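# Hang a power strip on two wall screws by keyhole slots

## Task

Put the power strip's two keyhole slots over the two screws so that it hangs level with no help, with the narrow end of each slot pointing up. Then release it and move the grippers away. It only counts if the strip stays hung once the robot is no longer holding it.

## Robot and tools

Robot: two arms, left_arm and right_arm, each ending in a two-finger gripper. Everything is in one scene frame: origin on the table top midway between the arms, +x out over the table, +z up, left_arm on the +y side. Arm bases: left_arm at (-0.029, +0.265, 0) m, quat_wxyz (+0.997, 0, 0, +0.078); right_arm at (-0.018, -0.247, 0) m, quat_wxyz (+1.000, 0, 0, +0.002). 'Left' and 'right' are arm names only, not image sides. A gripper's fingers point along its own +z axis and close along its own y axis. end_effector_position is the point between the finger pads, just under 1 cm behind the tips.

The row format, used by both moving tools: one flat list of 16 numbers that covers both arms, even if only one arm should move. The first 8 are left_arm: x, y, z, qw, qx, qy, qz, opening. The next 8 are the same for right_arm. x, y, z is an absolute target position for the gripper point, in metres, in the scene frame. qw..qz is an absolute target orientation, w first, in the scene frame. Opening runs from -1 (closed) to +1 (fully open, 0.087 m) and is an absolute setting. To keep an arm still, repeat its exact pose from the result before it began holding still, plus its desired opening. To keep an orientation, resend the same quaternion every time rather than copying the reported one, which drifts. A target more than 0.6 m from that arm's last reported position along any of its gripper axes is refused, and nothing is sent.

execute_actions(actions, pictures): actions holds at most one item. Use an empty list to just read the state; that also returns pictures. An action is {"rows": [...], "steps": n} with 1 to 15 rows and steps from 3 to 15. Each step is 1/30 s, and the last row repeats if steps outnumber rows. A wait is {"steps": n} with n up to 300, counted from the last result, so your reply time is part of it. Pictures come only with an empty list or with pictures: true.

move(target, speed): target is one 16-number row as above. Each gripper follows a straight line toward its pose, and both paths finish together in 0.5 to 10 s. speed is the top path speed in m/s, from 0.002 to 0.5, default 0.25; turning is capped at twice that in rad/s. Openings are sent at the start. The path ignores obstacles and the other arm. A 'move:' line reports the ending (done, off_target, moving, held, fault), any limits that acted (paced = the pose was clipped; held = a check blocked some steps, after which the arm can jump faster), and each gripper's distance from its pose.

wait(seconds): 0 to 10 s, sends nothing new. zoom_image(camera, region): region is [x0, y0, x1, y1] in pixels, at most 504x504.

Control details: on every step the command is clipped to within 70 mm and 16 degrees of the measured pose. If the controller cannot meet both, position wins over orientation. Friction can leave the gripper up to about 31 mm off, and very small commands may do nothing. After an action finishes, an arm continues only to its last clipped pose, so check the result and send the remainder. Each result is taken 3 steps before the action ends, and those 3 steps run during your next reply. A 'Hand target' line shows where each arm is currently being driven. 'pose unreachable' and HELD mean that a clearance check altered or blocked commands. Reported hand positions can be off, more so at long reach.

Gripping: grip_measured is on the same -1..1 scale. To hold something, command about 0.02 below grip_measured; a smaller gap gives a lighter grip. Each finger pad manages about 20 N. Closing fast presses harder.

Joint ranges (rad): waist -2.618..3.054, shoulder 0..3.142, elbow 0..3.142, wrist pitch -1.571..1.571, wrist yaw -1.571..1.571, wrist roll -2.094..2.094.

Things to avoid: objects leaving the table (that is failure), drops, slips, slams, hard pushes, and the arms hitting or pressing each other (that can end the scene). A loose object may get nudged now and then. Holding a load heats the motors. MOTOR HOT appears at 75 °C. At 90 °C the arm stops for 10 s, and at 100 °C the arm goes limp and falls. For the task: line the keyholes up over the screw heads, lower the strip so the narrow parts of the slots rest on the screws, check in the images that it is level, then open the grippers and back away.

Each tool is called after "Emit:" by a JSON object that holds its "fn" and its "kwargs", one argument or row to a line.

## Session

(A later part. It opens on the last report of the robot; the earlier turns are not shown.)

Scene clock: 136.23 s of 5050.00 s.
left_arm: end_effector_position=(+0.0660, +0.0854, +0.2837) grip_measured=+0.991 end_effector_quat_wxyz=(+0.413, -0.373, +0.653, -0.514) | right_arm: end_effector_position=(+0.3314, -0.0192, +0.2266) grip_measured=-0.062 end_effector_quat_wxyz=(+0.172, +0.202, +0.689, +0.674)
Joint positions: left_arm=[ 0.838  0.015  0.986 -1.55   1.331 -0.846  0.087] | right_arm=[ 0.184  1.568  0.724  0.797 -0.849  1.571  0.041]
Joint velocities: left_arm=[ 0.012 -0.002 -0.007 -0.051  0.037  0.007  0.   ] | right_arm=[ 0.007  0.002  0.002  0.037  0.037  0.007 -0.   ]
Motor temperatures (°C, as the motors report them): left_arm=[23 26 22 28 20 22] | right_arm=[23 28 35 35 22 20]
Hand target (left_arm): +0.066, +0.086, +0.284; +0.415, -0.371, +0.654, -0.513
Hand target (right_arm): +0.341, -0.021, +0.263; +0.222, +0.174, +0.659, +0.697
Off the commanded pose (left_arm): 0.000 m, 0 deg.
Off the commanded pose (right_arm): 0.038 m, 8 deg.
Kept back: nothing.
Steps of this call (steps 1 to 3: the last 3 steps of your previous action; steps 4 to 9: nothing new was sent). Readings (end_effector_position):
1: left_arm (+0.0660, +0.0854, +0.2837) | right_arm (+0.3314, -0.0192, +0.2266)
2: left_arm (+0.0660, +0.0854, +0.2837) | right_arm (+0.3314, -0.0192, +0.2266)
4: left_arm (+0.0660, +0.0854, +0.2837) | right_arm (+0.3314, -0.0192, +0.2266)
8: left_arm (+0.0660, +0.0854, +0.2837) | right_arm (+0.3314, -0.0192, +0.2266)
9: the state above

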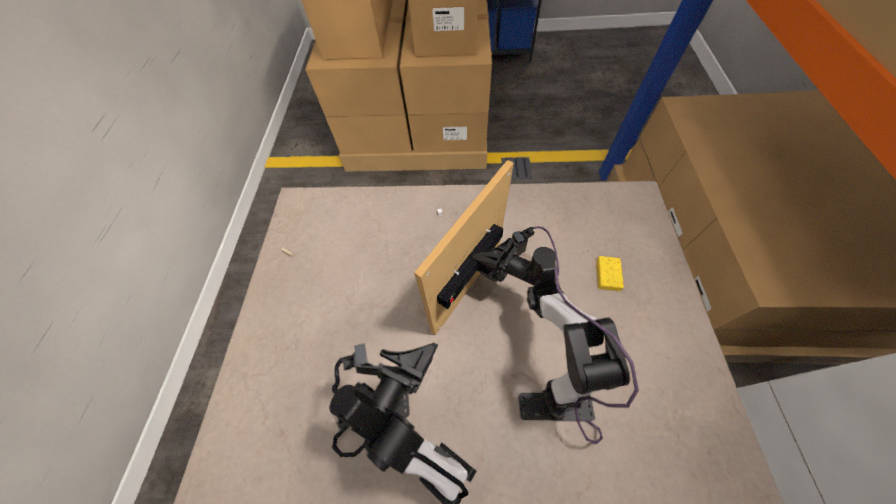

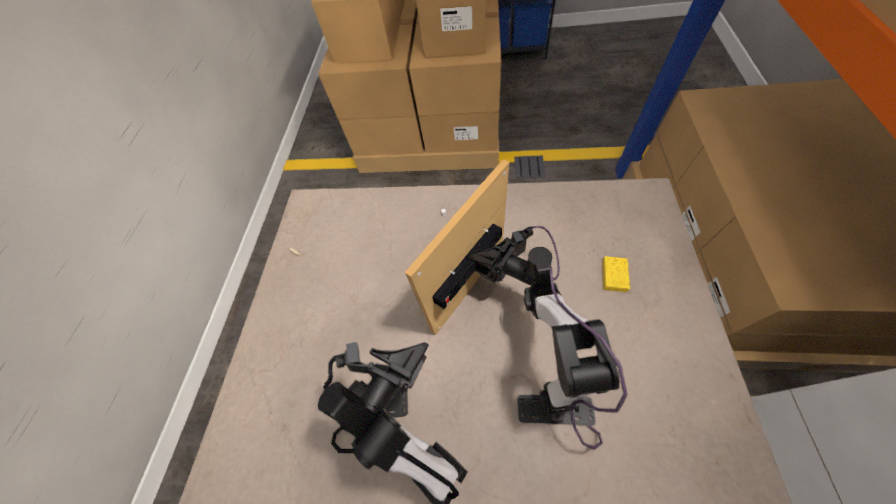

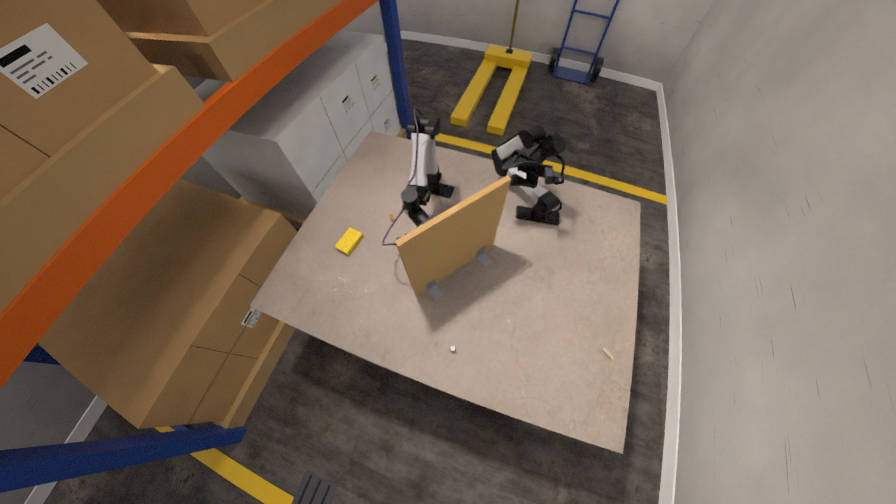

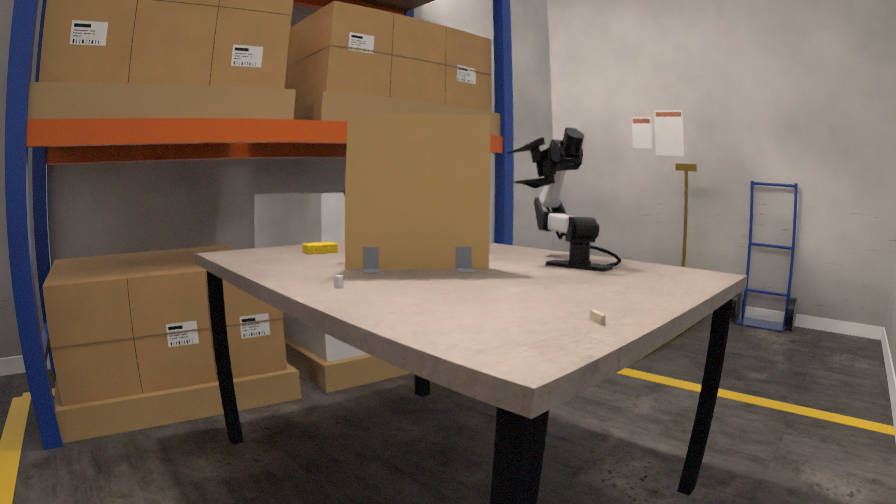

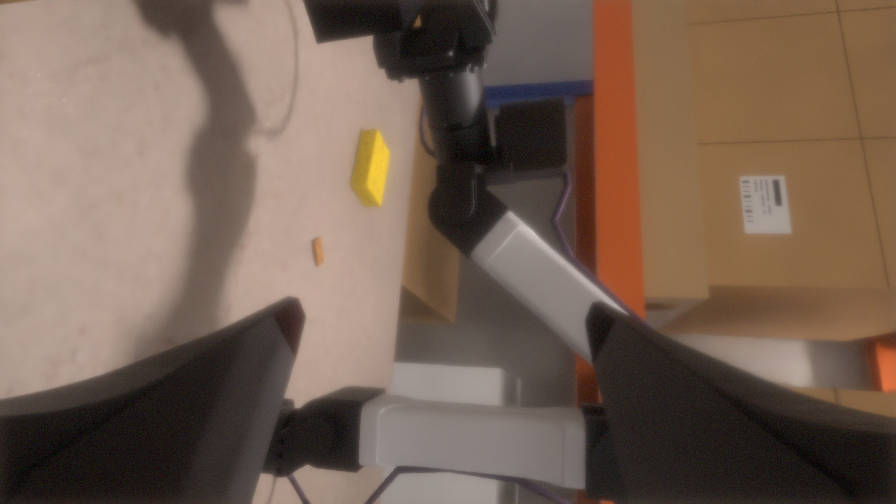

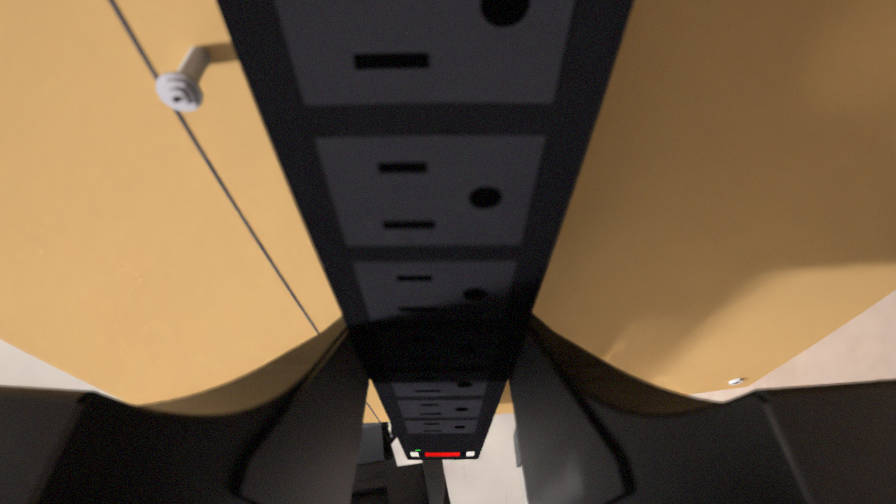

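Emit:
{"fn": "execute_actions", "kwargs": {
  "actions": []
}}

Scene clock: 136.50 s of 5050.00 s.
left_arm: end_effector_position=(+0.0660, +0.0854, +0.2837) grip_measured=+0.991 end_effector_quat_wxyz=(+0.413, -0.373, +0.653, -0.514) | right_arm: end_effector_position=(+0.3314, -0.0192, +0.2266) grip_measured=-0.062 end_effector_quat_wxyz=(+0.172, +0.202, +0.689, +0.674)
Joint positions: left_arm=[ 0.838  0.015  0.986 -1.55   1.331 -0.846  0.087] | right_arm=[ 0.184  1.568  0.724  0.797 -0.849  1.571  0.041]
Joint velocities: left_arm=[-0.012  0.012  0.002 -0.037 -0.066 -0.022  0.001] | right_arm=[-0.007  0.002 -0.002 -0.022 -0.037  0.022 -0.   ]
Motor temperatures (°C, as the motors report them): left_arm=[23 26 22 28 20 22] | right_arm=[23 28 36 36 22 20]
Hand target (left_arm): +0.066, +0.086, +0.284; +0.415, -0.371, +0.654, -0.513
Hand target (right_arm): +0.341, -0.021, +0.263; +0.222, +0.174, +0.659, +0.697
Off the commanded pose (left_arm): 0.000 m, 0 deg.
Off the commanded pose (right_arm): 0.038 m, 8 deg.
Kept back: nothing.
Steps of this call (steps 1 to 8: nothing new was sent). Readings (end_effector_position):
1: left_arm (+0.0660, +0.0854, +0.2837) | right_arm (+0.3314, -0.0192, +0.2266)
2: left_arm (+0.0660, +0.0854, +0.2837) | right_arm (+0.3314, -0.0192, +0.2266)
4: left_arm (+0.0660, +0.0854, +0.2837) | right_arm (+0.3314, -0.0192, +0.2266)
8: the state above

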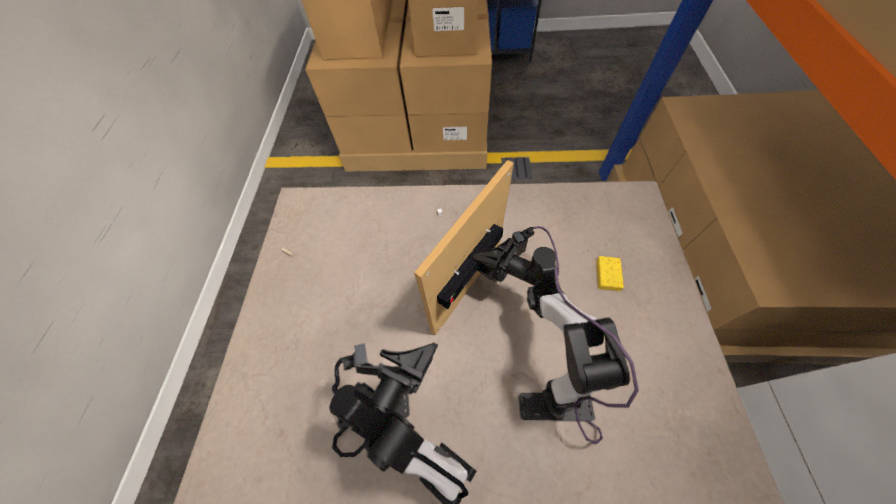

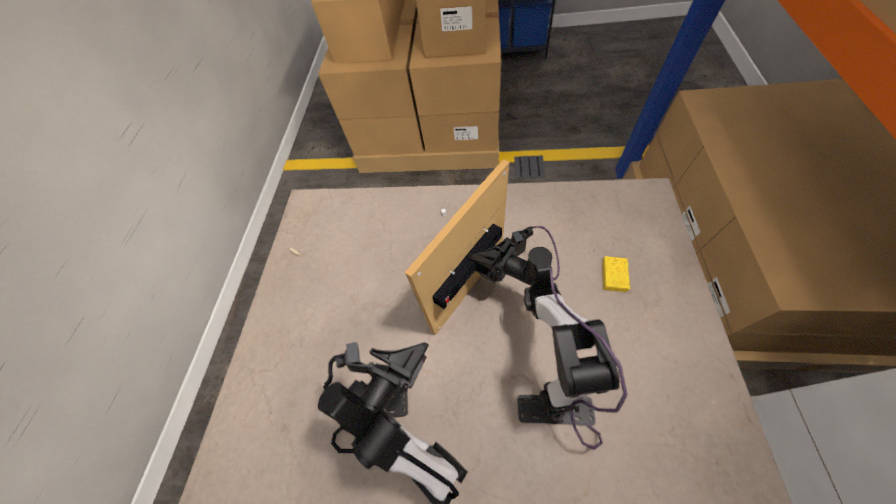

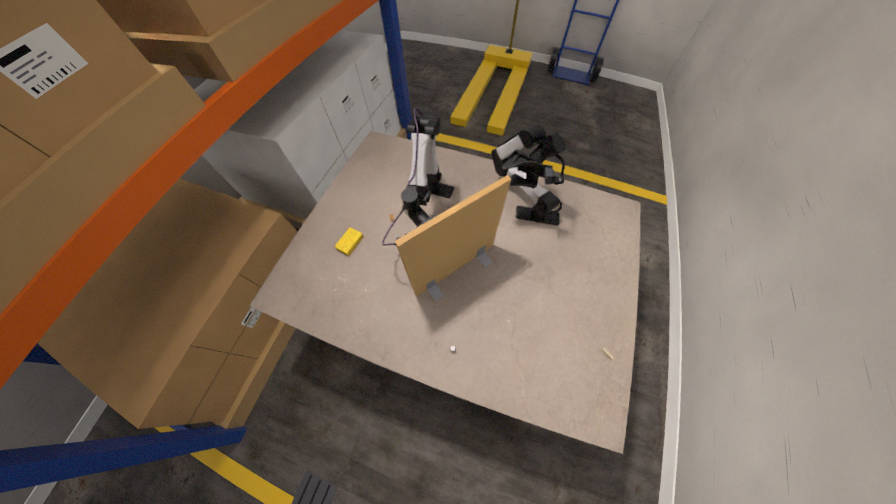

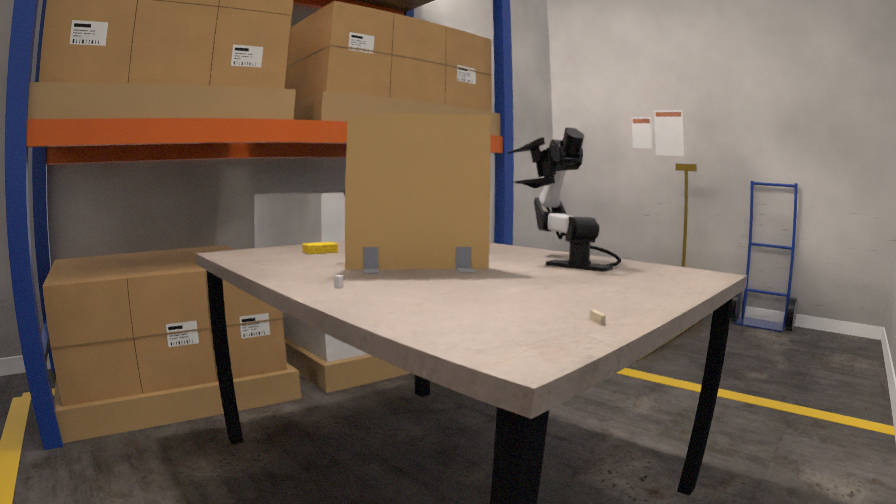

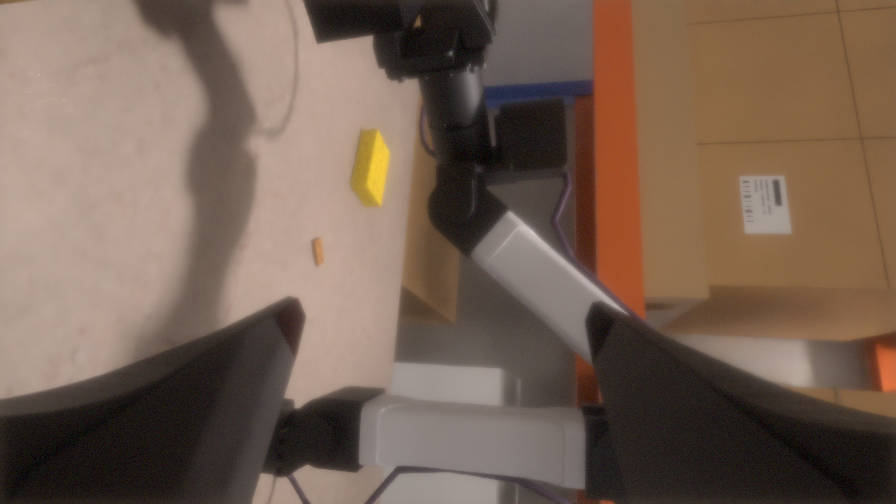

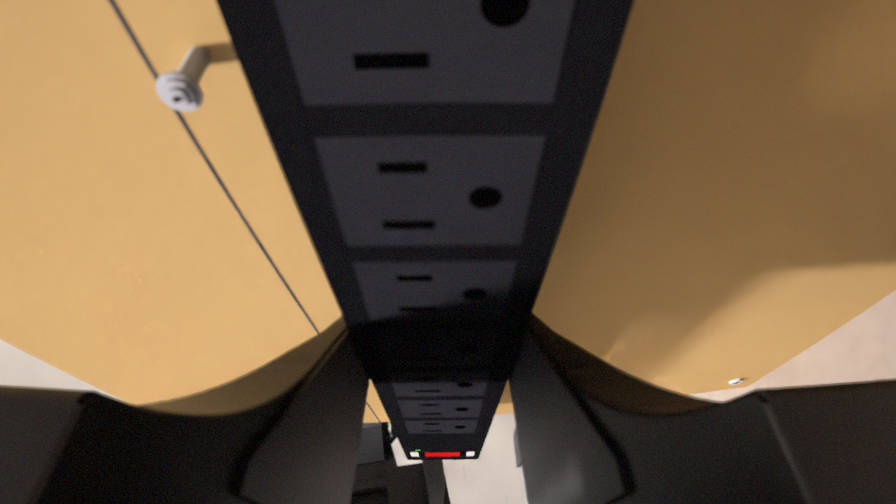

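Emit:
{"fn": "execute_actions", "kwargs": {
  "actions": [
    {"rows":[[0.066,0.0855,0.2835,0.415,-0.371,0.654,-0.513,1,0.33,-0.055,0.262,0.225,0.175,0.664,0.701,-0.3]]}
  ]
}}

Emit:
{"fn": "execute_actions", "kwargs": {
  "actions": [
    {"rows":[[0.066,0.0855,0.2835,0.415,-0.371,0.654,-0.513,1,0.342,-0.052,0.31,0.225,0.165,0.664,0.701,-0.3]]}
  ]
}}

Emit:
{"fn": "execute_actions", "kwargs": {
  "actions": [
    {"rows":[[0.066,0.0855,0.2835,0.415,-0.371,0.654,-0.513,1,0.342,-0.052,0.31,0.225,0.165,0.664,0.701,-0.3]]}
  ]
}}

Emit:
{"fn": "execute_actions", "kwargs": {
  "actions": [
    {"steps":15}
  ]
}}

Scene clock: 137.07 s of 5050.00 s.
left_arm: end_effector_position=(+0.0660, +0.0854, +0.2837) grip_measured=+0.991 end_effector_quat_wxyz=(+0.413, -0.373, +0.653, -0.514) | right_arm: end_effector_position=(+0.3388, -0.0559, +0.2283) grip_measured=-0.062 end_effector_quat_wxyz=(+0.194, +0.219, +0.682, +0.670)
Joint positions: left_arm=[ 0.838  0.015  0.986 -1.55   1.331 -0.846  0.087] | right_arm=[ 0.074  1.54   0.7    0.797 -0.901  1.567  0.041]
Joint velocities: left_arm=[-0.032 -0.002  0.007 -0.037 -0.037 -0.051 -0.   ] | right_arm=[-0.002 -0.007 -0.002 -0.081 -0.066 -0.037 -0.   ]
Motor temperatures (°C, as the motors report them): left_arm=[23 26 22 28 20 22] | right_arm=[23 28 36 36 22 20]
Steps of this call (steps 1 to 5: nothing new was sent; steps 6 to 17: the first 12 steps of this action). Readings (end_effector_position):
6: left_arm (+0.0660, +0.0854, +0.2837) | right_arm (+0.3311, -0.0223, +0.2267)
7: left_arm (+0.0660, +0.0854, +0.2837) | right_arm (+0.3309, -0.0287, +0.2266)
9: left_arm (+0.0660, +0.0854, +0.2837) | right_arm (+0.3349, -0.0441, +0.2272)
13: left_arm (+0.0660, +0.0854, +0.2837) | right_arm (+0.3409, -0.0567, +0.2282)
17: the state above

Scene clock: 137.57 s of 5050.00 s.
left_arm: end_effector_position=(+0.0660, +0.0854, +0.2837) grip_measured=+0.991 end_effector_quat_wxyz=(+0.413, -0.373, +0.653, -0.514) | right_arm: end_effector_position=(+0.3445, -0.0539, +0.2785) grip_measured=-0.063 end_effector_quat_wxyz=(+0.207, +0.191, +0.676, +0.681)
Joint positions: left_arm=[ 0.838  0.015  0.986 -1.55   1.331 -0.846  0.087] | right_arm=[ 0.074  1.488  0.835  0.673 -0.922  1.567  0.041]
Joint velocities: left_arm=[ 0.007 -0.017  0.002  0.022 -0.022 -0.007  0.001] | right_arm=[-0.027 -0.002  0.007 -0.256  0.007 -0.037 -0.   ]
Motor temperatures (°C, as the motors report them): left_arm=[23 26 22 28 20 22] | right_arm=[23 29 36 36 22 20]
Off your previous action's commanded pose (left_arm): 0.000 m, 0 deg at its last step (step 3 of this call).
Off your previous action's commanded pose (right_arm): 0.035 m, 7 deg at its last step (step 3 of this call).
Steps of this call (steps 1 to 3: the last 3 steps of your previous action; steps 4 to 15: the first 12 steps of this action). Readings (end_effector_position):
4: left_arm (+0.0660, +0.0854, +0.2837) | right_arm (+0.3382, -0.0553, +0.2304)
5: left_arm (+0.0660, +0.0854, +0.2837) | right_arm (+0.3391, -0.0551, +0.2342)
7: left_arm (+0.0660, +0.0854, +0.2837) | right_arm (+0.3414, -0.0547, +0.2497)
11: left_arm (+0.0660, +0.0854, +0.2837) | right_arm (+0.3442, -0.0541, +0.2773)
15: the state above

Scene clock: 138.07 s of 5050.00 s.
left_arm: end_effector_position=(+0.0660, +0.0854, +0.2837) grip_measured=+0.991 end_effector_quat_wxyz=(+0.413, -0.373, +0.653, -0.514) | right_arm: end_effector_position=(+0.3442, -0.0538, +0.2740) grip_measured=-0.063 end_effector_quat_wxyz=(+0.197, +0.201, +0.680, +0.677)
Joint positions: left_arm=[ 0.838  0.015  0.986 -1.55   1.331 -0.846  0.087] | right_arm=[ 0.074  1.488  0.835  0.643 -0.924  1.567  0.041]
Joint velocities: left_arm=[-0.002  0.002 -0.002 -0.081 -0.037 -0.022  0.   ] | right_arm=[ 0.002 -0.017 -0.012  0.037  0.095 -0.022 -0.001]
Motor temperatures (°C, as the motors report them): left_arm=[23 26 22 28 20 22] | right_arm=[23 29 36 36 22 20]
Off your previous action's commanded pose (left_arm): 0.000 m, 0 deg at its last step (step 3 of this call).
Off your previous action's commanded pose (right_arm): 0.034 m, 5 deg at its last step (step 3 of this call).
Steps of this call (steps 1 to 3: the last 3 steps of your previous action; steps 4 to 15: the first 12 steps of this action). Readings (end_effector_position):
4: left_arm (+0.0660, +0.0854, +0.2837) | right_arm (+0.3442, -0.0538, +0.2756)
5: left_arm (+0.0660, +0.0854, +0.2837) | right_arm (+0.3442, -0.0538, +0.2752)
7: left_arm (+0.0660, +0.0854, +0.2837) | right_arm (+0.3442, -0.0538, +0.2747)
11: left_arm (+0.0660, +0.0854, +0.2837) | right_arm (+0.3442, -0.0538, +0.2742)
15: the state above

Scene clock: 138.57 s of 5050.00 s.
left_arm: end_effector_position=(+0.0660, +0.0854, +0.2837) grip_measured=+0.991 end_effector_quat_wxyz=(+0.413, -0.373, +0.653, -0.514) | right_arm: end_effector_position=(+0.3442, -0.0538, +0.2739) grip_measured=-0.063 end_effector_quat_wxyz=(+0.196, +0.201, +0.680, +0.677)
Joint positions: left_arm=[ 0.838  0.015  0.986 -1.55   1.331 -0.846  0.087] | right_arm=[ 0.074  1.488  0.835  0.642 -0.924  1.567  0.041]
Joint velocities: left_arm=[ 0.007 -0.002 -0.012  0.007  0.022  0.037  0.001] | right_arm=[-0.002 -0.022 -0.012 -0.066  0.022 -0.051 -0.   ]
Motor temperatures (°C, as the motors report them): left_arm=[23 26 22 28 20 22] | right_arm=[23 29 36 36 22 20]
Hand target (left_arm): +0.066, +0.086, +0.284; +0.415, -0.371, +0.654, -0.513
Hand target (right_arm): +0.340, -0.052, +0.309; +0.223, +0.164, +0.661, +0.697
Off the commanded pose (left_arm): 0.000 m, 0 deg.
Off the commanded pose (right_arm): 0.036 m, 6 deg.
Kept back: nothing.
Steps of this call (steps 1 to 3: the last 3 steps of your previous action; steps 4 to 15: nothing new was sent). Readings (end_effector_position):
1: left_arm (+0.0660, +0.0854, +0.2837) | right_arm (+0.3442, -0.0538, +0.2739)
2: left_arm (+0.0660, +0.0854, +0.2837) | right_arm (+0.3442, -0.0538, +0.2739)
4: left_arm (+0.0660, +0.0854, +0.2837) | right_arm (+0.3442, -0.0538, +0.2739)
8: left_arm (+0.0660, +0.0854, +0.2837) | right_arm (+0.3442, -0.0538, +0.2739)
15: the state above

Emit:
{"fn": "execute_actions", "kwargs": {
  "actions": [
    {"rows":[[0.066,0.0855,0.2835,0.415,-0.371,0.654,-0.513,1,0.333,-0.05,0.303,0.212,0.152,0.668,0.705,-0.3]]}
  ]
}}

Emit:
{"fn": "execute_actions", "kwargs": {
  "actions": [
    {"steps":20}
  ]
}}

Scene clock: 139.07 s of 5050.00 s.
left_arm: end_effector_position=(+0.0660, +0.0854, +0.2837) grip_measured=+0.991 end_effector_quat_wxyz=(+0.413, -0.373, +0.653, -0.514) | right_arm: end_effector_position=(+0.3384, -0.0518, +0.2739) grip_measured=-0.063 end_effector_quat_wxyz=(+0.185, +0.189, +0.683, +0.680)
Joint positions: left_arm=[ 0.838  0.015  0.986 -1.55   1.331 -0.846  0.087] | right_arm=[ 0.074  1.488  0.835  0.642 -0.958  1.567  0.041]
Joint velocities: left_arm=[-0.002 -0.022  0.012  0.125 -0.007 -0.022  0.   ] | right_arm=[-0.007 -0.012  0.017 -0.037 -0.022  0.007  0.001]
Motor temperatures (°C, as the motors report them): left_arm=[23 26 22 28 20 22] | right_arm=[23 29 36 36 22 20]
Steps of this call (steps 1 to 3: nothing new was sent; steps 4 to 15: the first 12 steps of this action). Readings (end_effector_position):
4: left_arm (+0.0660, +0.0854, +0.2837) | right_arm (+0.3436, -0.0536, +0.2739)
5: left_arm (+0.0660, +0.0854, +0.2837) | right_arm (+0.3428, -0.0533, +0.2739)
7: left_arm (+0.0660, +0.0854, +0.2837) | right_arm (+0.3408, -0.0526, +0.2739)
11: left_arm (+0.0660, +0.0854, +0.2837) | right_arm (+0.3390, -0.0521, +0.2739)
15: the state above

Scene clock: 139.73 s of 5050.00 s.
left_arm: end_effector_position=(+0.0660, +0.0854, +0.2837) grip_measured=+0.991 end_effector_quat_wxyz=(+0.413, -0.373, +0.653, -0.514) | right_arm: end_effector_position=(+0.3380, -0.0517, +0.2739) grip_measured=-0.063 end_effector_quat_wxyz=(+0.184, +0.189, +0.684, +0.681)
Joint positions: left_arm=[ 0.838  0.015  0.986 -1.55   1.331 -0.846  0.087] | right_arm=[ 0.074  1.488  0.835  0.642 -0.961  1.567  0.041]
Joint velocities: left_arm=[-0.022  0.002 -0.002 -0.066 -0.022  0.007  0.   ] | right_arm=[ 0.002  0.022 -0.007 -0.081 -0.037 -0.066  0.001]
Motor temperatures (°C, as the motors report them): left_arm=[23 26 22 28 20 22] | right_arm=[23 29 36 36 22 20]
Hand target (left_arm): +0.066, +0.086, +0.284; +0.415, -0.371, +0.654, -0.513
Hand target (right_arm): +0.331, -0.050, +0.302; +0.210, +0.151, +0.666, +0.700
Off the commanded pose (left_arm): 0.000 m, 0 deg.
Off the commanded pose (right_arm): 0.030 m, 6 deg.
Kept back: nothing.
Steps of this call (steps 1 to 3: the last 3 steps of your previous action; steps 4 to 20: nothing new was sent). Readings (end_effector_position):
1: left_arm (+0.0660, +0.0854, +0.2837) | right_arm (+0.3382, -0.0518, +0.2739)
2: left_arm (+0.0660, +0.0854, +0.2837) | right_arm (+0.3382, -0.0518, +0.2739)
4: left_arm (+0.0660, +0.0854, +0.2837) | right_arm (+0.3381, -0.0518, +0.2739)
8: left_arm (+0.0660, +0.0854, +0.2837) | right_arm (+0.3380, -0.0517, +0.2739)
20: the state above

Emit:
{"fn": "execute_actions", "kwargs": {
  "actions": [
    {"rows":[[0.066,0.0855,0.2835,0.415,-0.371,0.654,-0.513,1,0.333,-0.05,0.302,0.222,0.142,0.668,0.705,-0.3]]}
  ]
}}

Emit:
{"fn": "execute_actions", "kwargs": {
  "actions": [
    {"steps":20}
  ]
}}

Scene clock: 140.20 s of 5050.00 s.
left_arm: end_effector_position=(+0.0660, +0.0854, +0.2837) grip_measured=+0.991 end_effector_quat_wxyz=(+0.413, -0.373, +0.653, -0.514) | right_arm: end_effector_position=(+0.3378, -0.0517, +0.2745) grip_measured=-0.063 end_effector_quat_wxyz=(+0.189, +0.183, +0.684, +0.681)
Joint positions: left_arm=[ 0.838  0.015  0.986 -1.55   1.331 -0.846  0.087] | right_arm=[ 0.074  1.488  0.835  0.648 -0.961  1.559  0.041]
Joint velocities: left_arm=[-0.012  0.002 -0.007 -0.007  0.051  0.037 -0.001] | right_arm=[ 0.007 -0.002  0.002  0.022 -0.081  0.007  0.   ]
Motor temperatures (°C, as the motors report them): left_arm=[23 26 22 28 20 22] | right_arm=[23 29 36 36 22 20]
Steps of this call (steps 1 to 2: nothing new was sent; steps 3 to 14: the first 12 steps of this action). Readings (end_effector_position):
3: left_arm (+0.0660, +0.0854, +0.2837) | right_arm (+0.3380, -0.0517, +0.2740)
4: left_arm (+0.0660, +0.0854, +0.2837) | right_arm (+0.3380, -0.0517, +0.2739)
6: left_arm (+0.0660, +0.0854, +0.2837) | right_arm (+0.3380, -0.0517, +0.2741)
10: left_arm (+0.0660, +0.0854, +0.2837) | right_arm (+0.3379, -0.0517, +0.2743)
14: the state above

Scene clock: 140.87 s of 5050.00 s.
left_arm: end_effector_position=(+0.0660, +0.0854, +0.2837) grip_measured=+0.991 end_effector_quat_wxyz=(+0.413, -0.373, +0.653, -0.514) | right_arm: end_effector_position=(+0.3378, -0.0517, +0.2747) grip_measured=-0.063 end_effector_quat_wxyz=(+0.189, +0.183, +0.684, +0.681)
Joint positions: left_arm=[ 0.838  0.015  0.986 -1.55   1.331 -0.846  0.087] | right_arm=[ 0.074  1.488  0.835  0.649 -0.962  1.559  0.041]
Joint velocities: left_arm=[-0.002  0.002 -0.007 -0.037 -0.051 -0.007 -0.   ] | right_arm=[ 0.007 -0.002 -0.002 -0.066  0.007 -0.007  0.   ]
Motor temperatures (°C, as the motors report them): left_arm=[23 26 22 28 20 22] | right_arm=[23 29 36 36 22 20]
Hand target (left_arm): +0.066, +0.086, +0.284; +0.415, -0.371, +0.654, -0.513
Hand target (right_arm): +0.331, -0.050, +0.302; +0.220, +0.141, +0.666, +0.699
Off the commanded pose (left_arm): 0.000 m, 0 deg.
Off the commanded pose (right_arm): 0.028 m, 7 deg.
Kept back: nothing.
Steps of this call (steps 1 to 3: the last 3 steps of your previous action; steps 4 to 20: nothing new was sent). Readings (end_effector_position):
1: left_arm (+0.0660, +0.0854, +0.2837) | right_arm (+0.3378, -0.0517, +0.2745)
2: left_arm (+0.0660, +0.0854, +0.2837) | right_arm (+0.3378, -0.0517, +0.2746)
4: left_arm (+0.0660, +0.0854, +0.2837) | right_arm (+0.3378, -0.0517, +0.2746)
8: left_arm (+0.0660, +0.0854, +0.2837) | right_arm (+0.3378, -0.0517, +0.2747)
20: the state above

Lower a bit.

Emit:
{"fn": "execute_actions", "kwargs": {
  "actions": [
    {"rows":[[0.066,0.0855,0.2835,0.415,-0.371,0.654,-0.513,1,0.333,-0.05,0.295,0.222,0.142,0.668,0.705,-0.3]]}
  ]
}}

Emit:
{"fn": "execute_actions", "kwargs": {
  "actions": [
    {"steps":20}
  ]
}}

Scene clock: 141.30 s of 5050.00 s.
left_arm: end_effector_position=(+0.0660, +0.0854, +0.2837) grip_measured=+0.991 end_effector_quat_wxyz=(+0.413, -0.373, +0.653, -0.514) | right_arm: end_effector_position=(+0.3363, -0.0517, +0.2734) grip_measured=-0.063 end_effector_quat_wxyz=(+0.193, +0.178, +0.683, +0.682)
Joint positions: left_arm=[ 0.838  0.015  0.986 -1.55   1.331 -0.846  0.087] | right_arm=[ 0.074  1.488  0.823  0.673 -0.963  1.556  0.041]
Joint velocities: left_arm=[ 0.002 -0.007 -0.002  0.022 -0.007  0.007 -0.001] | right_arm=[-0.002 -0.007  0.017  0.051  0.037 -0.037 -0.001]
Motor temperatures (°C, as the motors report them): left_arm=[23 26 22 28 20 22] | right_arm=[23 29 36 36 22 20]
Steps of this call (step 1: nothing new was sent; steps 2 to 13: the first 12 steps of this action). Readings (end_effector_position):
2: left_arm (+0.0660, +0.0854, +0.2837) | right_arm (+0.3377, -0.0517, +0.2746)
3: left_arm (+0.0660, +0.0854, +0.2837) | right_arm (+0.3374, -0.0517, +0.2744)
5: left_arm (+0.0660, +0.0854, +0.2837) | right_arm (+0.3368, -0.0517, +0.2735)
9: left_arm (+0.0660, +0.0854, +0.2837) | right_arm (+0.3363, -0.0517, +0.2727)
13: the state above

Scene clock: 141.97 s of 5050.00 s.
left_arm: end_effector_position=(+0.0660, +0.0854, +0.2837) grip_measured=+0.991 end_effector_quat_wxyz=(+0.413, -0.373, +0.653, -0.514) | right_arm: end_effector_position=(+0.3361, -0.0516, +0.2742) grip_measured=-0.063 end_effector_quat_wxyz=(+0.195, +0.175, +0.682, +0.683)
Joint positions: left_arm=[ 0.838  0.015  0.986 -1.55   1.331 -0.846  0.087] | right_arm=[ 0.074  1.488  0.823  0.679 -0.964  1.556  0.041]
Joint velocities: left_arm=[-0.007  0.002 -0.012 -0.081 -0.051 -0.007  0.   ] | right_arm=[ 0.007 -0.017  0.002  0.022 -0.007 -0.007 -0.   ]
Motor temperatures (°C, as the motors report them): left_arm=[23 26 22 28 20 22] | right_arm=[23 29 36 36 22 20]
Hand target (left_arm): +0.066, +0.086, +0.284; +0.415, -0.371, +0.654, -0.513
Hand target (right_arm): +0.332, -0.050, +0.295; +0.220, +0.141, +0.666, +0.699
Off the commanded pose (left_arm): 0.000 m, 0 deg.
Off the commanded pose (right_arm): 0.021 m, 6 deg.
Kept back: nothing.
Steps of this call (steps 1 to 3: the last 3 steps of your previous action; steps 4 to 20: nothing new was sent). Readings (end_effector_position):
1: left_arm (+0.0660, +0.0854, +0.2837) | right_arm (+0.3363, -0.0517, +0.2736)
2: left_arm (+0.0660, +0.0854, +0.2837) | right_arm (+0.3363, -0.0517, +0.2737)
4: left_arm (+0.0660, +0.0854, +0.2837) | right_arm (+0.3363, -0.0517, +0.2738)
8: left_arm (+0.0660, +0.0854, +0.2837) | right_arm (+0.3362, -0.0517, +0.2741)
20: the state above

Emit:
{"fn": "execute_actions", "kwargs": {
  "actions": [
    {"rows":[[0.066,0.0855,0.2835,0.415,-0.371,0.654,-0.513,1,0.338,-0.043,0.295,0.222,0.142,0.668,0.705,-0.3]]}
  ]
}}

Emit:
{"fn": "execute_actions", "kwargs": {
  "actions": [
    {"rows":[[0.066,0.0855,0.2835,0.415,-0.371,0.654,-0.513,1,0.341,-0.032,0.295,0.222,0.142,0.668,0.705,-0.3]]}
  ]
}}

Emit:
{"fn": "execute_actions", "kwargs": {
  "actions": [
    {"steps":20}
  ]
}}

Scene clock: 142.47 s of 5050.00 s.
left_arm: end_effector_position=(+0.0660, +0.0854, +0.2837) grip_measured=+0.991 end_effector_quat_wxyz=(+0.413, -0.373, +0.653, -0.514) | right_arm: end_effector_position=(+0.3371, -0.0460, +0.2679) grip_measured=-0.063 end_effector_quat_wxyz=(+0.187, +0.177, +0.685, +0.682)
Joint positions: left_arm=[ 0.838  0.015  0.986 -1.55   1.331 -0.846  0.087] | right_arm=[ 0.09   1.508  0.823  0.685 -0.959  1.556  0.041]
Joint velocities: left_arm=[-0.007 -0.002  0.022 -0.007  0.037 -0.037  0.002] | right_arm=[-0.012  0.007  0.002  0.007 -0.037 -0.037 -0.001]
Motor temperatures (°C, as the motors report them): left_arm=[23 26 22 28 20 22] | right_arm=[23 29 36 36 22 20]
Steps of this call (steps 1 to 3: nothing new was sent; steps 4 to 15: the first 12 steps of this action). Readings (end_effector_position):
4: left_arm (+0.0660, +0.0854, +0.2837) | right_arm (+0.3363, -0.0511, +0.2736)
5: left_arm (+0.0660, +0.0854, +0.2837) | right_arm (+0.3365, -0.0501, +0.2731)
7: left_arm (+0.0660, +0.0854, +0.2837) | right_arm (+0.3366, -0.0476, +0.2704)
11: left_arm (+0.0660, +0.0854, +0.2837) | right_arm (+0.3369, -0.0459, +0.2678)
15: the state above

Scene clock: 142.97 s of 5050.00 s.
left_arm: end_effector_position=(+0.0660, +0.0854, +0.2837) grip_measured=+0.991 end_effector_quat_wxyz=(+0.413, -0.373, +0.653, -0.514) | right_arm: end_effector_position=(+0.3371, -0.0385, +0.2657) grip_measured=-0.063 end_effector_quat_wxyz=(+0.185, +0.177, +0.686, +0.682)
Joint positions: left_arm=[ 0.838  0.015  0.986 -1.55   1.331 -0.846  0.087] | right_arm=[ 0.114  1.515  0.823  0.687 -0.936  1.556  0.041]
Joint velocities: left_arm=[-0.022 -0.012 -0.002  0.022 -0.022  0.007  0.   ] | right_arm=[ 0.007  0.002  0.007  0.007 -0.066 -0.051  0.   ]
Motor temperatures (°C, as the motors report them): left_arm=[23 26 22 28 20 22] | right_arm=[23 29 36 36 22 20]
Off your previous action's commanded pose (left_arm): 0.000 m, 0 deg at its last step (step 3 of this call).
Off your previous action's commanded pose (right_arm): 0.027 m, 6 deg at its last step (step 3 of this call).
Steps of this call (steps 1 to 3: the last 3 steps of your previous action; steps 4 to 15: the first 12 steps of this action). Readings (end_effector_position):
4: left_arm (+0.0660, +0.0854, +0.2837) | right_arm (+0.3374, -0.0449, +0.2676)
5: left_arm (+0.0660, +0.0854, +0.2837) | right_arm (+0.3377, -0.0429, +0.2673)
7: left_arm (+0.0660, +0.0854, +0.2837) | right_arm (+0.3371, -0.0385, +0.2656)
11: left_arm (+0.0660, +0.0854, +0.2837) | right_arm (+0.3371, -0.0385, +0.2657)
15: the state above

Scene clock: 143.63 s of 5050.00 s.
left_arm: end_effector_position=(+0.0660, +0.0854, +0.2837) grip_measured=+0.991 end_effector_quat_wxyz=(+0.413, -0.373, +0.653, -0.514) | right_arm: end_effector_position=(+0.3371, -0.0385, +0.2657) grip_measured=-0.063 end_effector_quat_wxyz=(+0.185, +0.177, +0.686, +0.682)
Joint positions: left_arm=[ 0.838  0.015  0.986 -1.55   1.331 -0.846  0.087] | right_arm=[ 0.114  1.515  0.823  0.687 -0.936  1.556  0.041]
Joint velocities: left_arm=[ 0.012  0.002  0.017 -0.066 -0.037  0.022 -0.001] | right_arm=[-0.007  0.002 -0.007 -0.051  0.051 -0.066  0.   ]
Motor temperatures (°C, as the motors report them): left_arm=[23 26 22 28 20 22] | right_arm=[23 29 36 36 22 20]
Hand target (left_arm): +0.066, +0.086, +0.284; +0.415, -0.371, +0.654, -0.513
Hand target (right_arm): +0.338, -0.033, +0.295; +0.219, +0.142, +0.664, +0.701
Off the commanded pose (left_arm): 0.000 m, 0 deg.
Off the commanded pose (right_arm): 0.030 m, 7 deg.
Kept back: nothing.
Steps of this call (steps 1 to 3: the last 3 steps of your previous action; steps 4 to 20: nothing new was sent). Readings (end_effector_position):
1: left_arm (+0.0660, +0.0854, +0.2837) | right_arm (+0.3371, -0.0385, +0.2657)
2: left_arm (+0.0660, +0.0854, +0.2837) | right_arm (+0.3371, -0.0385, +0.2657)
4: left_arm (+0.0660, +0.0854, +0.2837) | right_arm (+0.3371, -0.0385, +0.2657)
8: left_arm (+0.0660, +0.0854, +0.2837) | right_arm (+0.3371, -0.0385, +0.2657)
20: the state above

Emit:
{"fn": "execute_actions", "kwargs": {
  "actions": [
    {"rows":[[0.066,0.0855,0.2835,0.415,-0.371,0.654,-0.513,1,0.341,-0.034,0.312,0.222,0.142,0.664,0.709,-0.3]]}
  ]
}}

Emit:
{"fn": "execute_actions", "kwargs": {
  "actions": [
    {"steps":20}
  ]
}}

Scene clock: 144.10 s of 5050.00 s.
left_arm: end_effector_position=(+0.0660, +0.0854, +0.2837) grip_measured=+0.991 end_effector_quat_wxyz=(+0.413, -0.373, +0.653, -0.514) | right_arm: end_effector_position=(+0.3371, -0.0385, +0.2657) grip_measured=-0.063 end_effector_quat_wxyz=(+0.184, +0.178, +0.685, +0.682)
Joint positions: left_arm=[ 0.838  0.015  0.986 -1.55   1.331 -0.846  0.087] | right_arm=[ 0.114  1.515  0.823  0.687 -0.936  1.556  0.041]
Joint velocities: left_arm=[-0.007  0.002  0.002  0.022  0.007 -0.066 -0.001] | right_arm=[-0.007 -0.002 -0.012 -0.022 -0.007 -0.051  0.   ]
Motor temperatures (°C, as the motors report them): left_arm=[23 26 22 28 20 22] | right_arm=[23 29 36 36 22 20]
Steps of this call (steps 1 to 2: nothing new was sent; steps 3 to 14: the first 12 steps of this action). Readings (end_effector_position):
3: left_arm (+0.0660, +0.0854, +0.2837) | right_arm (+0.3371, -0.0385, +0.2657)
4: left_arm (+0.0660, +0.0854, +0.2837) | right_arm (+0.3371, -0.0385, +0.2657)
6: left_arm (+0.0660, +0.0854, +0.2837) | right_arm (+0.3371, -0.0385, +0.2657)
10: left_arm (+0.0660, +0.0854, +0.2837) | right_arm (+0.3371, -0.0385, +0.2657)
14: the state above

Scene clock: 144.77 s of 5050.00 s.
left_arm: end_effector_position=(+0.0660, +0.0854, +0.2837) grip_measured=+0.991 end_effector_quat_wxyz=(+0.413, -0.373, +0.653, -0.514) | right_arm: end_effector_position=(+0.3371, -0.0385, +0.2657) grip_measured=-0.063 end_effector_quat_wxyz=(+0.184, +0.178, +0.685, +0.682)
Joint positions: left_arm=[ 0.838  0.015  0.986 -1.55   1.331 -0.846  0.087] | right_arm=[ 0.114  1.515  0.823  0.687 -0.936  1.556  0.041]
Joint velocities: left_arm=[ 0.007  0.012  0.012 -0.022 -0.037  0.037 -0.001] | right_arm=[-0.002  0.012  0.017  0.022  0.022 -0.066 -0.001]
Motor temperatures (°C, as the motors report them): left_arm=[23 26 22 28 20 22] | right_arm=[23 29 36 36 22 20]
Hand target (left_arm): +0.066, +0.086, +0.284; +0.415, -0.371, +0.654, -0.513
Hand target (right_arm): +0.337, -0.035, +0.311; +0.219, +0.141, +0.659, +0.705
Off the commanded pose (left_arm): 0.000 m, 0 deg.
Off the commanded pose (right_arm): 0.047 m, 7 deg.
Kept back: nothing.
Steps of this call (steps 1 to 3: the last 3 steps of your previous action; steps 4 to 20: nothing new was sent). Readings (end_effector_position):
1: left_arm (+0.0660, +0.0854, +0.2837) | right_arm (+0.3371, -0.0385, +0.2657)
2: left_arm (+0.0660, +0.0854, +0.2837) | right_arm (+0.3371, -0.0385, +0.2657)
4: left_arm (+0.0660, +0.0854, +0.2837) | right_arm (+0.3371, -0.0385, +0.2657)
8: left_arm (+0.0660, +0.0854, +0.2837) | right_arm (+0.3371, -0.0385, +0.2657)
20: the state above

Back off by y only, keeping x.

Emit:
{"fn": "execute_actions", "kwargs": {
  "actions": [
    {"rows":[[0.066,0.0855,0.2835,0.415,-0.371,0.654,-0.513,1,0.341,-0.048,0.308,0.222,0.142,0.664,0.709,-0.3]]}
  ]
}}

Emit:
{"fn": "execute_actions", "kwargs": {
  "actions": [
    {"steps":20}
  ]
}}

Scene clock: 145.23 s of 5050.00 s.
left_arm: end_effector_position=(+0.0660, +0.0854, +0.2837) grip_measured=+0.991 end_effector_quat_wxyz=(+0.413, -0.373, +0.653, -0.514) | right_arm: end_effector_position=(+0.3390, -0.0464, +0.2659) grip_measured=-0.063 end_effector_quat_wxyz=(+0.185, +0.181, +0.685, +0.681)
Joint positions: left_arm=[ 0.838  0.015  0.986 -1.55   1.331 -0.846  0.087] | right_arm=[ 0.088  1.515  0.823  0.687 -0.955  1.561  0.041]
Joint velocities: left_arm=[ 0.002  0.007 -0.012 -0.022 -0.095  0.037 -0.   ] | right_arm=[-0.002  0.007  0.012 -0.066  0.022  0.125 -0.002]
Motor temperatures (°C, as the motors report them): left_arm=[23 26 22 28 20 22] | right_arm=[23 29 36 36 22 20]
Steps of this call (steps 1 to 2: nothing new was sent; steps 3 to 14: the first 12 steps of this action). Readings (end_effector_position):
3: left_arm (+0.0660, +0.0854, +0.2837) | right_arm (+0.3371, -0.0394, +0.2657)
4: left_arm (+0.0660, +0.0854, +0.2837) | right_arm (+0.3371, -0.0407, +0.2657)
6: left_arm (+0.0660, +0.0854, +0.2837) | right_arm (+0.3384, -0.0441, +0.2657)
10: left_arm (+0.0660, +0.0854, +0.2837) | right_arm (+0.3396, -0.0466, +0.2658)
14: the state above

Scene clock: 145.90 s of 5050.00 s.
left_arm: end_effector_position=(+0.0660, +0.0854, +0.2837) grip_measured=+0.991 end_effector_quat_wxyz=(+0.413, -0.373, +0.653, -0.514) | right_arm: end_effector_position=(+0.3386, -0.0463, +0.2660) grip_measured=-0.063 end_effector_quat_wxyz=(+0.184, +0.181, +0.685, +0.682)
Joint positions: left_arm=[ 0.838  0.015  0.986 -1.55   1.331 -0.846  0.087] | right_arm=[ 0.088  1.515  0.823  0.687 -0.957  1.562  0.041]
Joint velocities: left_arm=[ 0.037  0.017 -0.002  0.022  0.007 -0.007 -0.001] | right_arm=[-0.007 -0.017 -0.017  0.022 -0.037  0.037  0.001]
Motor temperatures (°C, as the motors report them): left_arm=[23 26 22 28 20 22] | right_arm=[23 29 36 36 22 20]
Hand target (left_arm): +0.066, +0.086, +0.284; +0.415, -0.371, +0.654, -0.513
Hand target (right_arm): +0.338, -0.048, +0.307; +0.220, +0.141, +0.661, +0.704
Off the commanded pose (left_arm): 0.000 m, 0 deg.
Off the commanded pose (right_arm): 0.042 m, 7 deg.
Kept back: nothing.
Steps of this call (steps 1 to 3: the last 3 steps of your previous action; steps 4 to 20: nothing new was sent). Readings (end_effector_position):
1: left_arm (+0.0660, +0.0854, +0.2837) | right_arm (+0.3389, -0.0464, +0.2659)
2: left_arm (+0.0660, +0.0854, +0.2837) | right_arm (+0.3388, -0.0464, +0.2659)
4: left_arm (+0.0660, +0.0854, +0.2837) | right_arm (+0.3387, -0.0464, +0.2659)
8: left_arm (+0.0660, +0.0854, +0.2837) | right_arm (+0.3386, -0.0463, +0.2660)
20: the state above

Emit:
{"fn": "execute_actions", "kwargs": {
  "actions": [
    {"rows":[[0.066,0.0855,0.2835,0.415,-0.371,0.654,-0.513,1,0.341,-0.048,0.316,0.228,0.136,0.662,0.711,-0.3]]}
  ]
}}

Emit:
{"fn": "execute_actions", "kwargs": {
  "actions": [
    {"steps":20}
  ]
}}

Scene clock: 146.33 s of 5050.00 s.
left_arm: end_effector_position=(+0.0660, +0.0854, +0.2837) grip_measured=+0.991 end_effector_quat_wxyz=(+0.413, -0.373, +0.653, -0.514) | right_arm: end_effector_position=(+0.3404, -0.0461, +0.2729) grip_measured=-0.063 end_effector_quat_wxyz=(+0.189, +0.175, +0.682, +0.684)
Joint positions: left_arm=[ 0.838  0.015  0.986 -1.55   1.331 -0.846  0.087] | right_arm=[ 0.088  1.515  0.842  0.686 -0.959  1.564  0.041]
Joint velocities: left_arm=[-0.007 -0.002 -0.002 -0.081  0.037 -0.007  0.   ] | right_arm=[-0.002 -0.017 -0.002  0.037 -0.022  0.007  0.   ]
Motor temperatures (°C, as the motors report them): left_arm=[23 26 22 28 20 22] | right_arm=[23 29 36 36 22 20]
Steps of this call (step 1: nothing new was sent; steps 2 to 13: the first 12 steps of this action). Readings (end_effector_position):
2: left_arm (+0.0660, +0.0854, +0.2837) | right_arm (+0.3387, -0.0463, +0.2665)
3: left_arm (+0.0660, +0.0854, +0.2837) | right_arm (+0.3389, -0.0463, +0.2673)
5: left_arm (+0.0660, +0.0854, +0.2837) | right_arm (+0.3396, -0.0462, +0.2700)
9: left_arm (+0.0660, +0.0854, +0.2837) | right_arm (+0.3404, -0.0461, +0.2729)
13: the state above

Scene clock: 147.00 s of 5050.00 s.
left_arm: end_effector_position=(+0.0660, +0.0854, +0.2837) grip_measured=+0.991 end_effector_quat_wxyz=(+0.413, -0.373, +0.653, -0.514) | right_arm: end_effector_position=(+0.3404, -0.0461, +0.2730) grip_measured=-0.063 end_effector_quat_wxyz=(+0.189, +0.175, +0.682, +0.684)
Joint positions: left_arm=[ 0.838  0.015  0.986 -1.55   1.331 -0.846  0.087] | right_arm=[ 0.088  1.515  0.842  0.686 -0.959  1.564  0.041]
Joint velocities: left_arm=[ 0.027 -0.007 -0.007 -0.051 -0.007  0.022  0.   ] | right_arm=[-0.012 -0.002 -0.002  0.007  0.022  0.051  0.   ]
Motor temperatures (°C, as the motors report them): left_arm=[23 26 22 28 20 22] | right_arm=[23 29 36 36 22 20]
Hand target (left_arm): +0.066, +0.086, +0.284; +0.415, -0.371, +0.654, -0.513
Hand target (right_arm): +0.338, -0.048, +0.315; +0.225, +0.135, +0.658, +0.706
Off the commanded pose (left_arm): 0.000 m, 0 deg.
Off the commanded pose (right_arm): 0.043 m, 7 deg.
Kept back: nothing.
Steps of this call (steps 1 to 3: the last 3 steps of your previous action; steps 4 to 20: nothing new was sent). Readings (end_effector_position):
1: left_arm (+0.0660, +0.0854, +0.2837) | right_arm (+0.3404, -0.0461, +0.2730)
2: left_arm (+0.0660, +0.0854, +0.2837) | right_arm (+0.3404, -0.0461, +0.2730)
4: left_arm (+0.0660, +0.0854, +0.2837) | right_arm (+0.3404, -0.0461, +0.2730)
8: left_arm (+0.0660, +0.0854, +0.2837) | right_arm (+0.3404, -0.0461, +0.2730)
20: the state above

Near .2714, far .2746. Poke.

Emit:
{"fn": "execute_actions", "kwargs": {
  "actions": [
    {"rows":[[0.066,0.0855,0.2835,0.415,-0.371,0.654,-0.513,1,0.339,-0.032,0.314,0.228,0.136,0.662,0.711,-0.3]]}
  ]
}}

Emit:
{"fn": "execute_actions", "kwargs": {
  "actions": [
    {"steps":20}
  ]
}}

Scene clock: 147.47 s of 5050.00 s.
left_arm: end_effector_position=(+0.0660, +0.0854, +0.2837) grip_measured=+0.991 end_effector_quat_wxyz=(+0.413, -0.373, +0.653, -0.514) | right_arm: end_effector_position=(+0.3393, -0.0386, +0.2730) grip_measured=-0.063 end_effector_quat_wxyz=(+0.188, +0.174, +0.682, +0.685)
Joint positions: left_arm=[ 0.838  0.015  0.986 -1.55   1.331 -0.846  0.087] | right_arm=[ 0.112  1.515  0.842  0.686 -0.936  1.564  0.041]
Joint velocities: left_arm=[ 0.002  0.007 -0.007  0.022  0.095  0.051 -0.   ] | right_arm=[ 0.007  0.002  0.002 -0.095 -0.007 -0.007  0.   ]
Motor temperatures (°C, as the motors report them): left_arm=[23 26 22 29 20 22] | right_arm=[23 29 36 36 22 20]
Steps of this call (steps 1 to 2: nothing new was sent; steps 3 to 14: the first 12 steps of this action). Readings (end_effector_position):
3: left_arm (+0.0660, +0.0854, +0.2837) | right_arm (+0.3405, -0.0450, +0.2730)
4: left_arm (+0.0660, +0.0854, +0.2837) | right_arm (+0.3406, -0.0429, +0.2730)
6: left_arm (+0.0660, +0.0854, +0.2837) | right_arm (+0.3394, -0.0390, +0.2730)
10: left_arm (+0.0660, +0.0854, +0.2837) | right_arm (+0.3393, -0.0386, +0.2730)
14: the state above

Scene clock: 148.13 s of 5050.00 s.
left_arm: end_effector_position=(+0.0660, +0.0854, +0.2837) grip_measured=+0.991 end_effector_quat_wxyz=(+0.413, -0.373, +0.653, -0.514) | right_arm: end_effector_position=(+0.3393, -0.0386, +0.2730) grip_measured=-0.063 end_effector_quat_wxyz=(+0.188, +0.174, +0.682, +0.685)
Joint positions: left_arm=[ 0.838  0.015  0.986 -1.55   1.331 -0.846  0.087] | right_arm=[ 0.112  1.515  0.842  0.686 -0.936  1.564  0.041]
Joint velocities: left_arm=[-0.007  0.007 -0.012 -0.081 -0.022 -0.022 -0.001] | right_arm=[ 0.002 -0.022 -0.012  0.022 -0.007 -0.022 -0.001]
Motor temperatures (°C, as the motors report them): left_arm=[23 26 22 29 20 22] | right_arm=[23 29 36 36 22 20]
Hand target (left_arm): +0.066, +0.086, +0.284; +0.415, -0.371, +0.654, -0.513
Hand target (right_arm): +0.335, -0.033, +0.314; +0.225, +0.135, +0.657, +0.707
Off the commanded pose (left_arm): 0.000 m, 0 deg.
Off the commanded pose (right_arm): 0.042 m, 7 deg.
Kept back: nothing.
Steps of this call (steps 1 to 3: the last 3 steps of your previous action; steps 4 to 20: nothing new was sent). Readings (end_effector_position):
1: left_arm (+0.0660, +0.0854, +0.2837) | right_arm (+0.3393, -0.0386, +0.2730)
2: left_arm (+0.0660, +0.0854, +0.2837) | right_arm (+0.3393, -0.0386, +0.2730)
4: left_arm (+0.0660, +0.0854, +0.2837) | right_arm (+0.3393, -0.0386, +0.2730)
8: left_arm (+0.0660, +0.0854, +0.2837) | right_arm (+0.3393, -0.0386, +0.2730)
20: the state above


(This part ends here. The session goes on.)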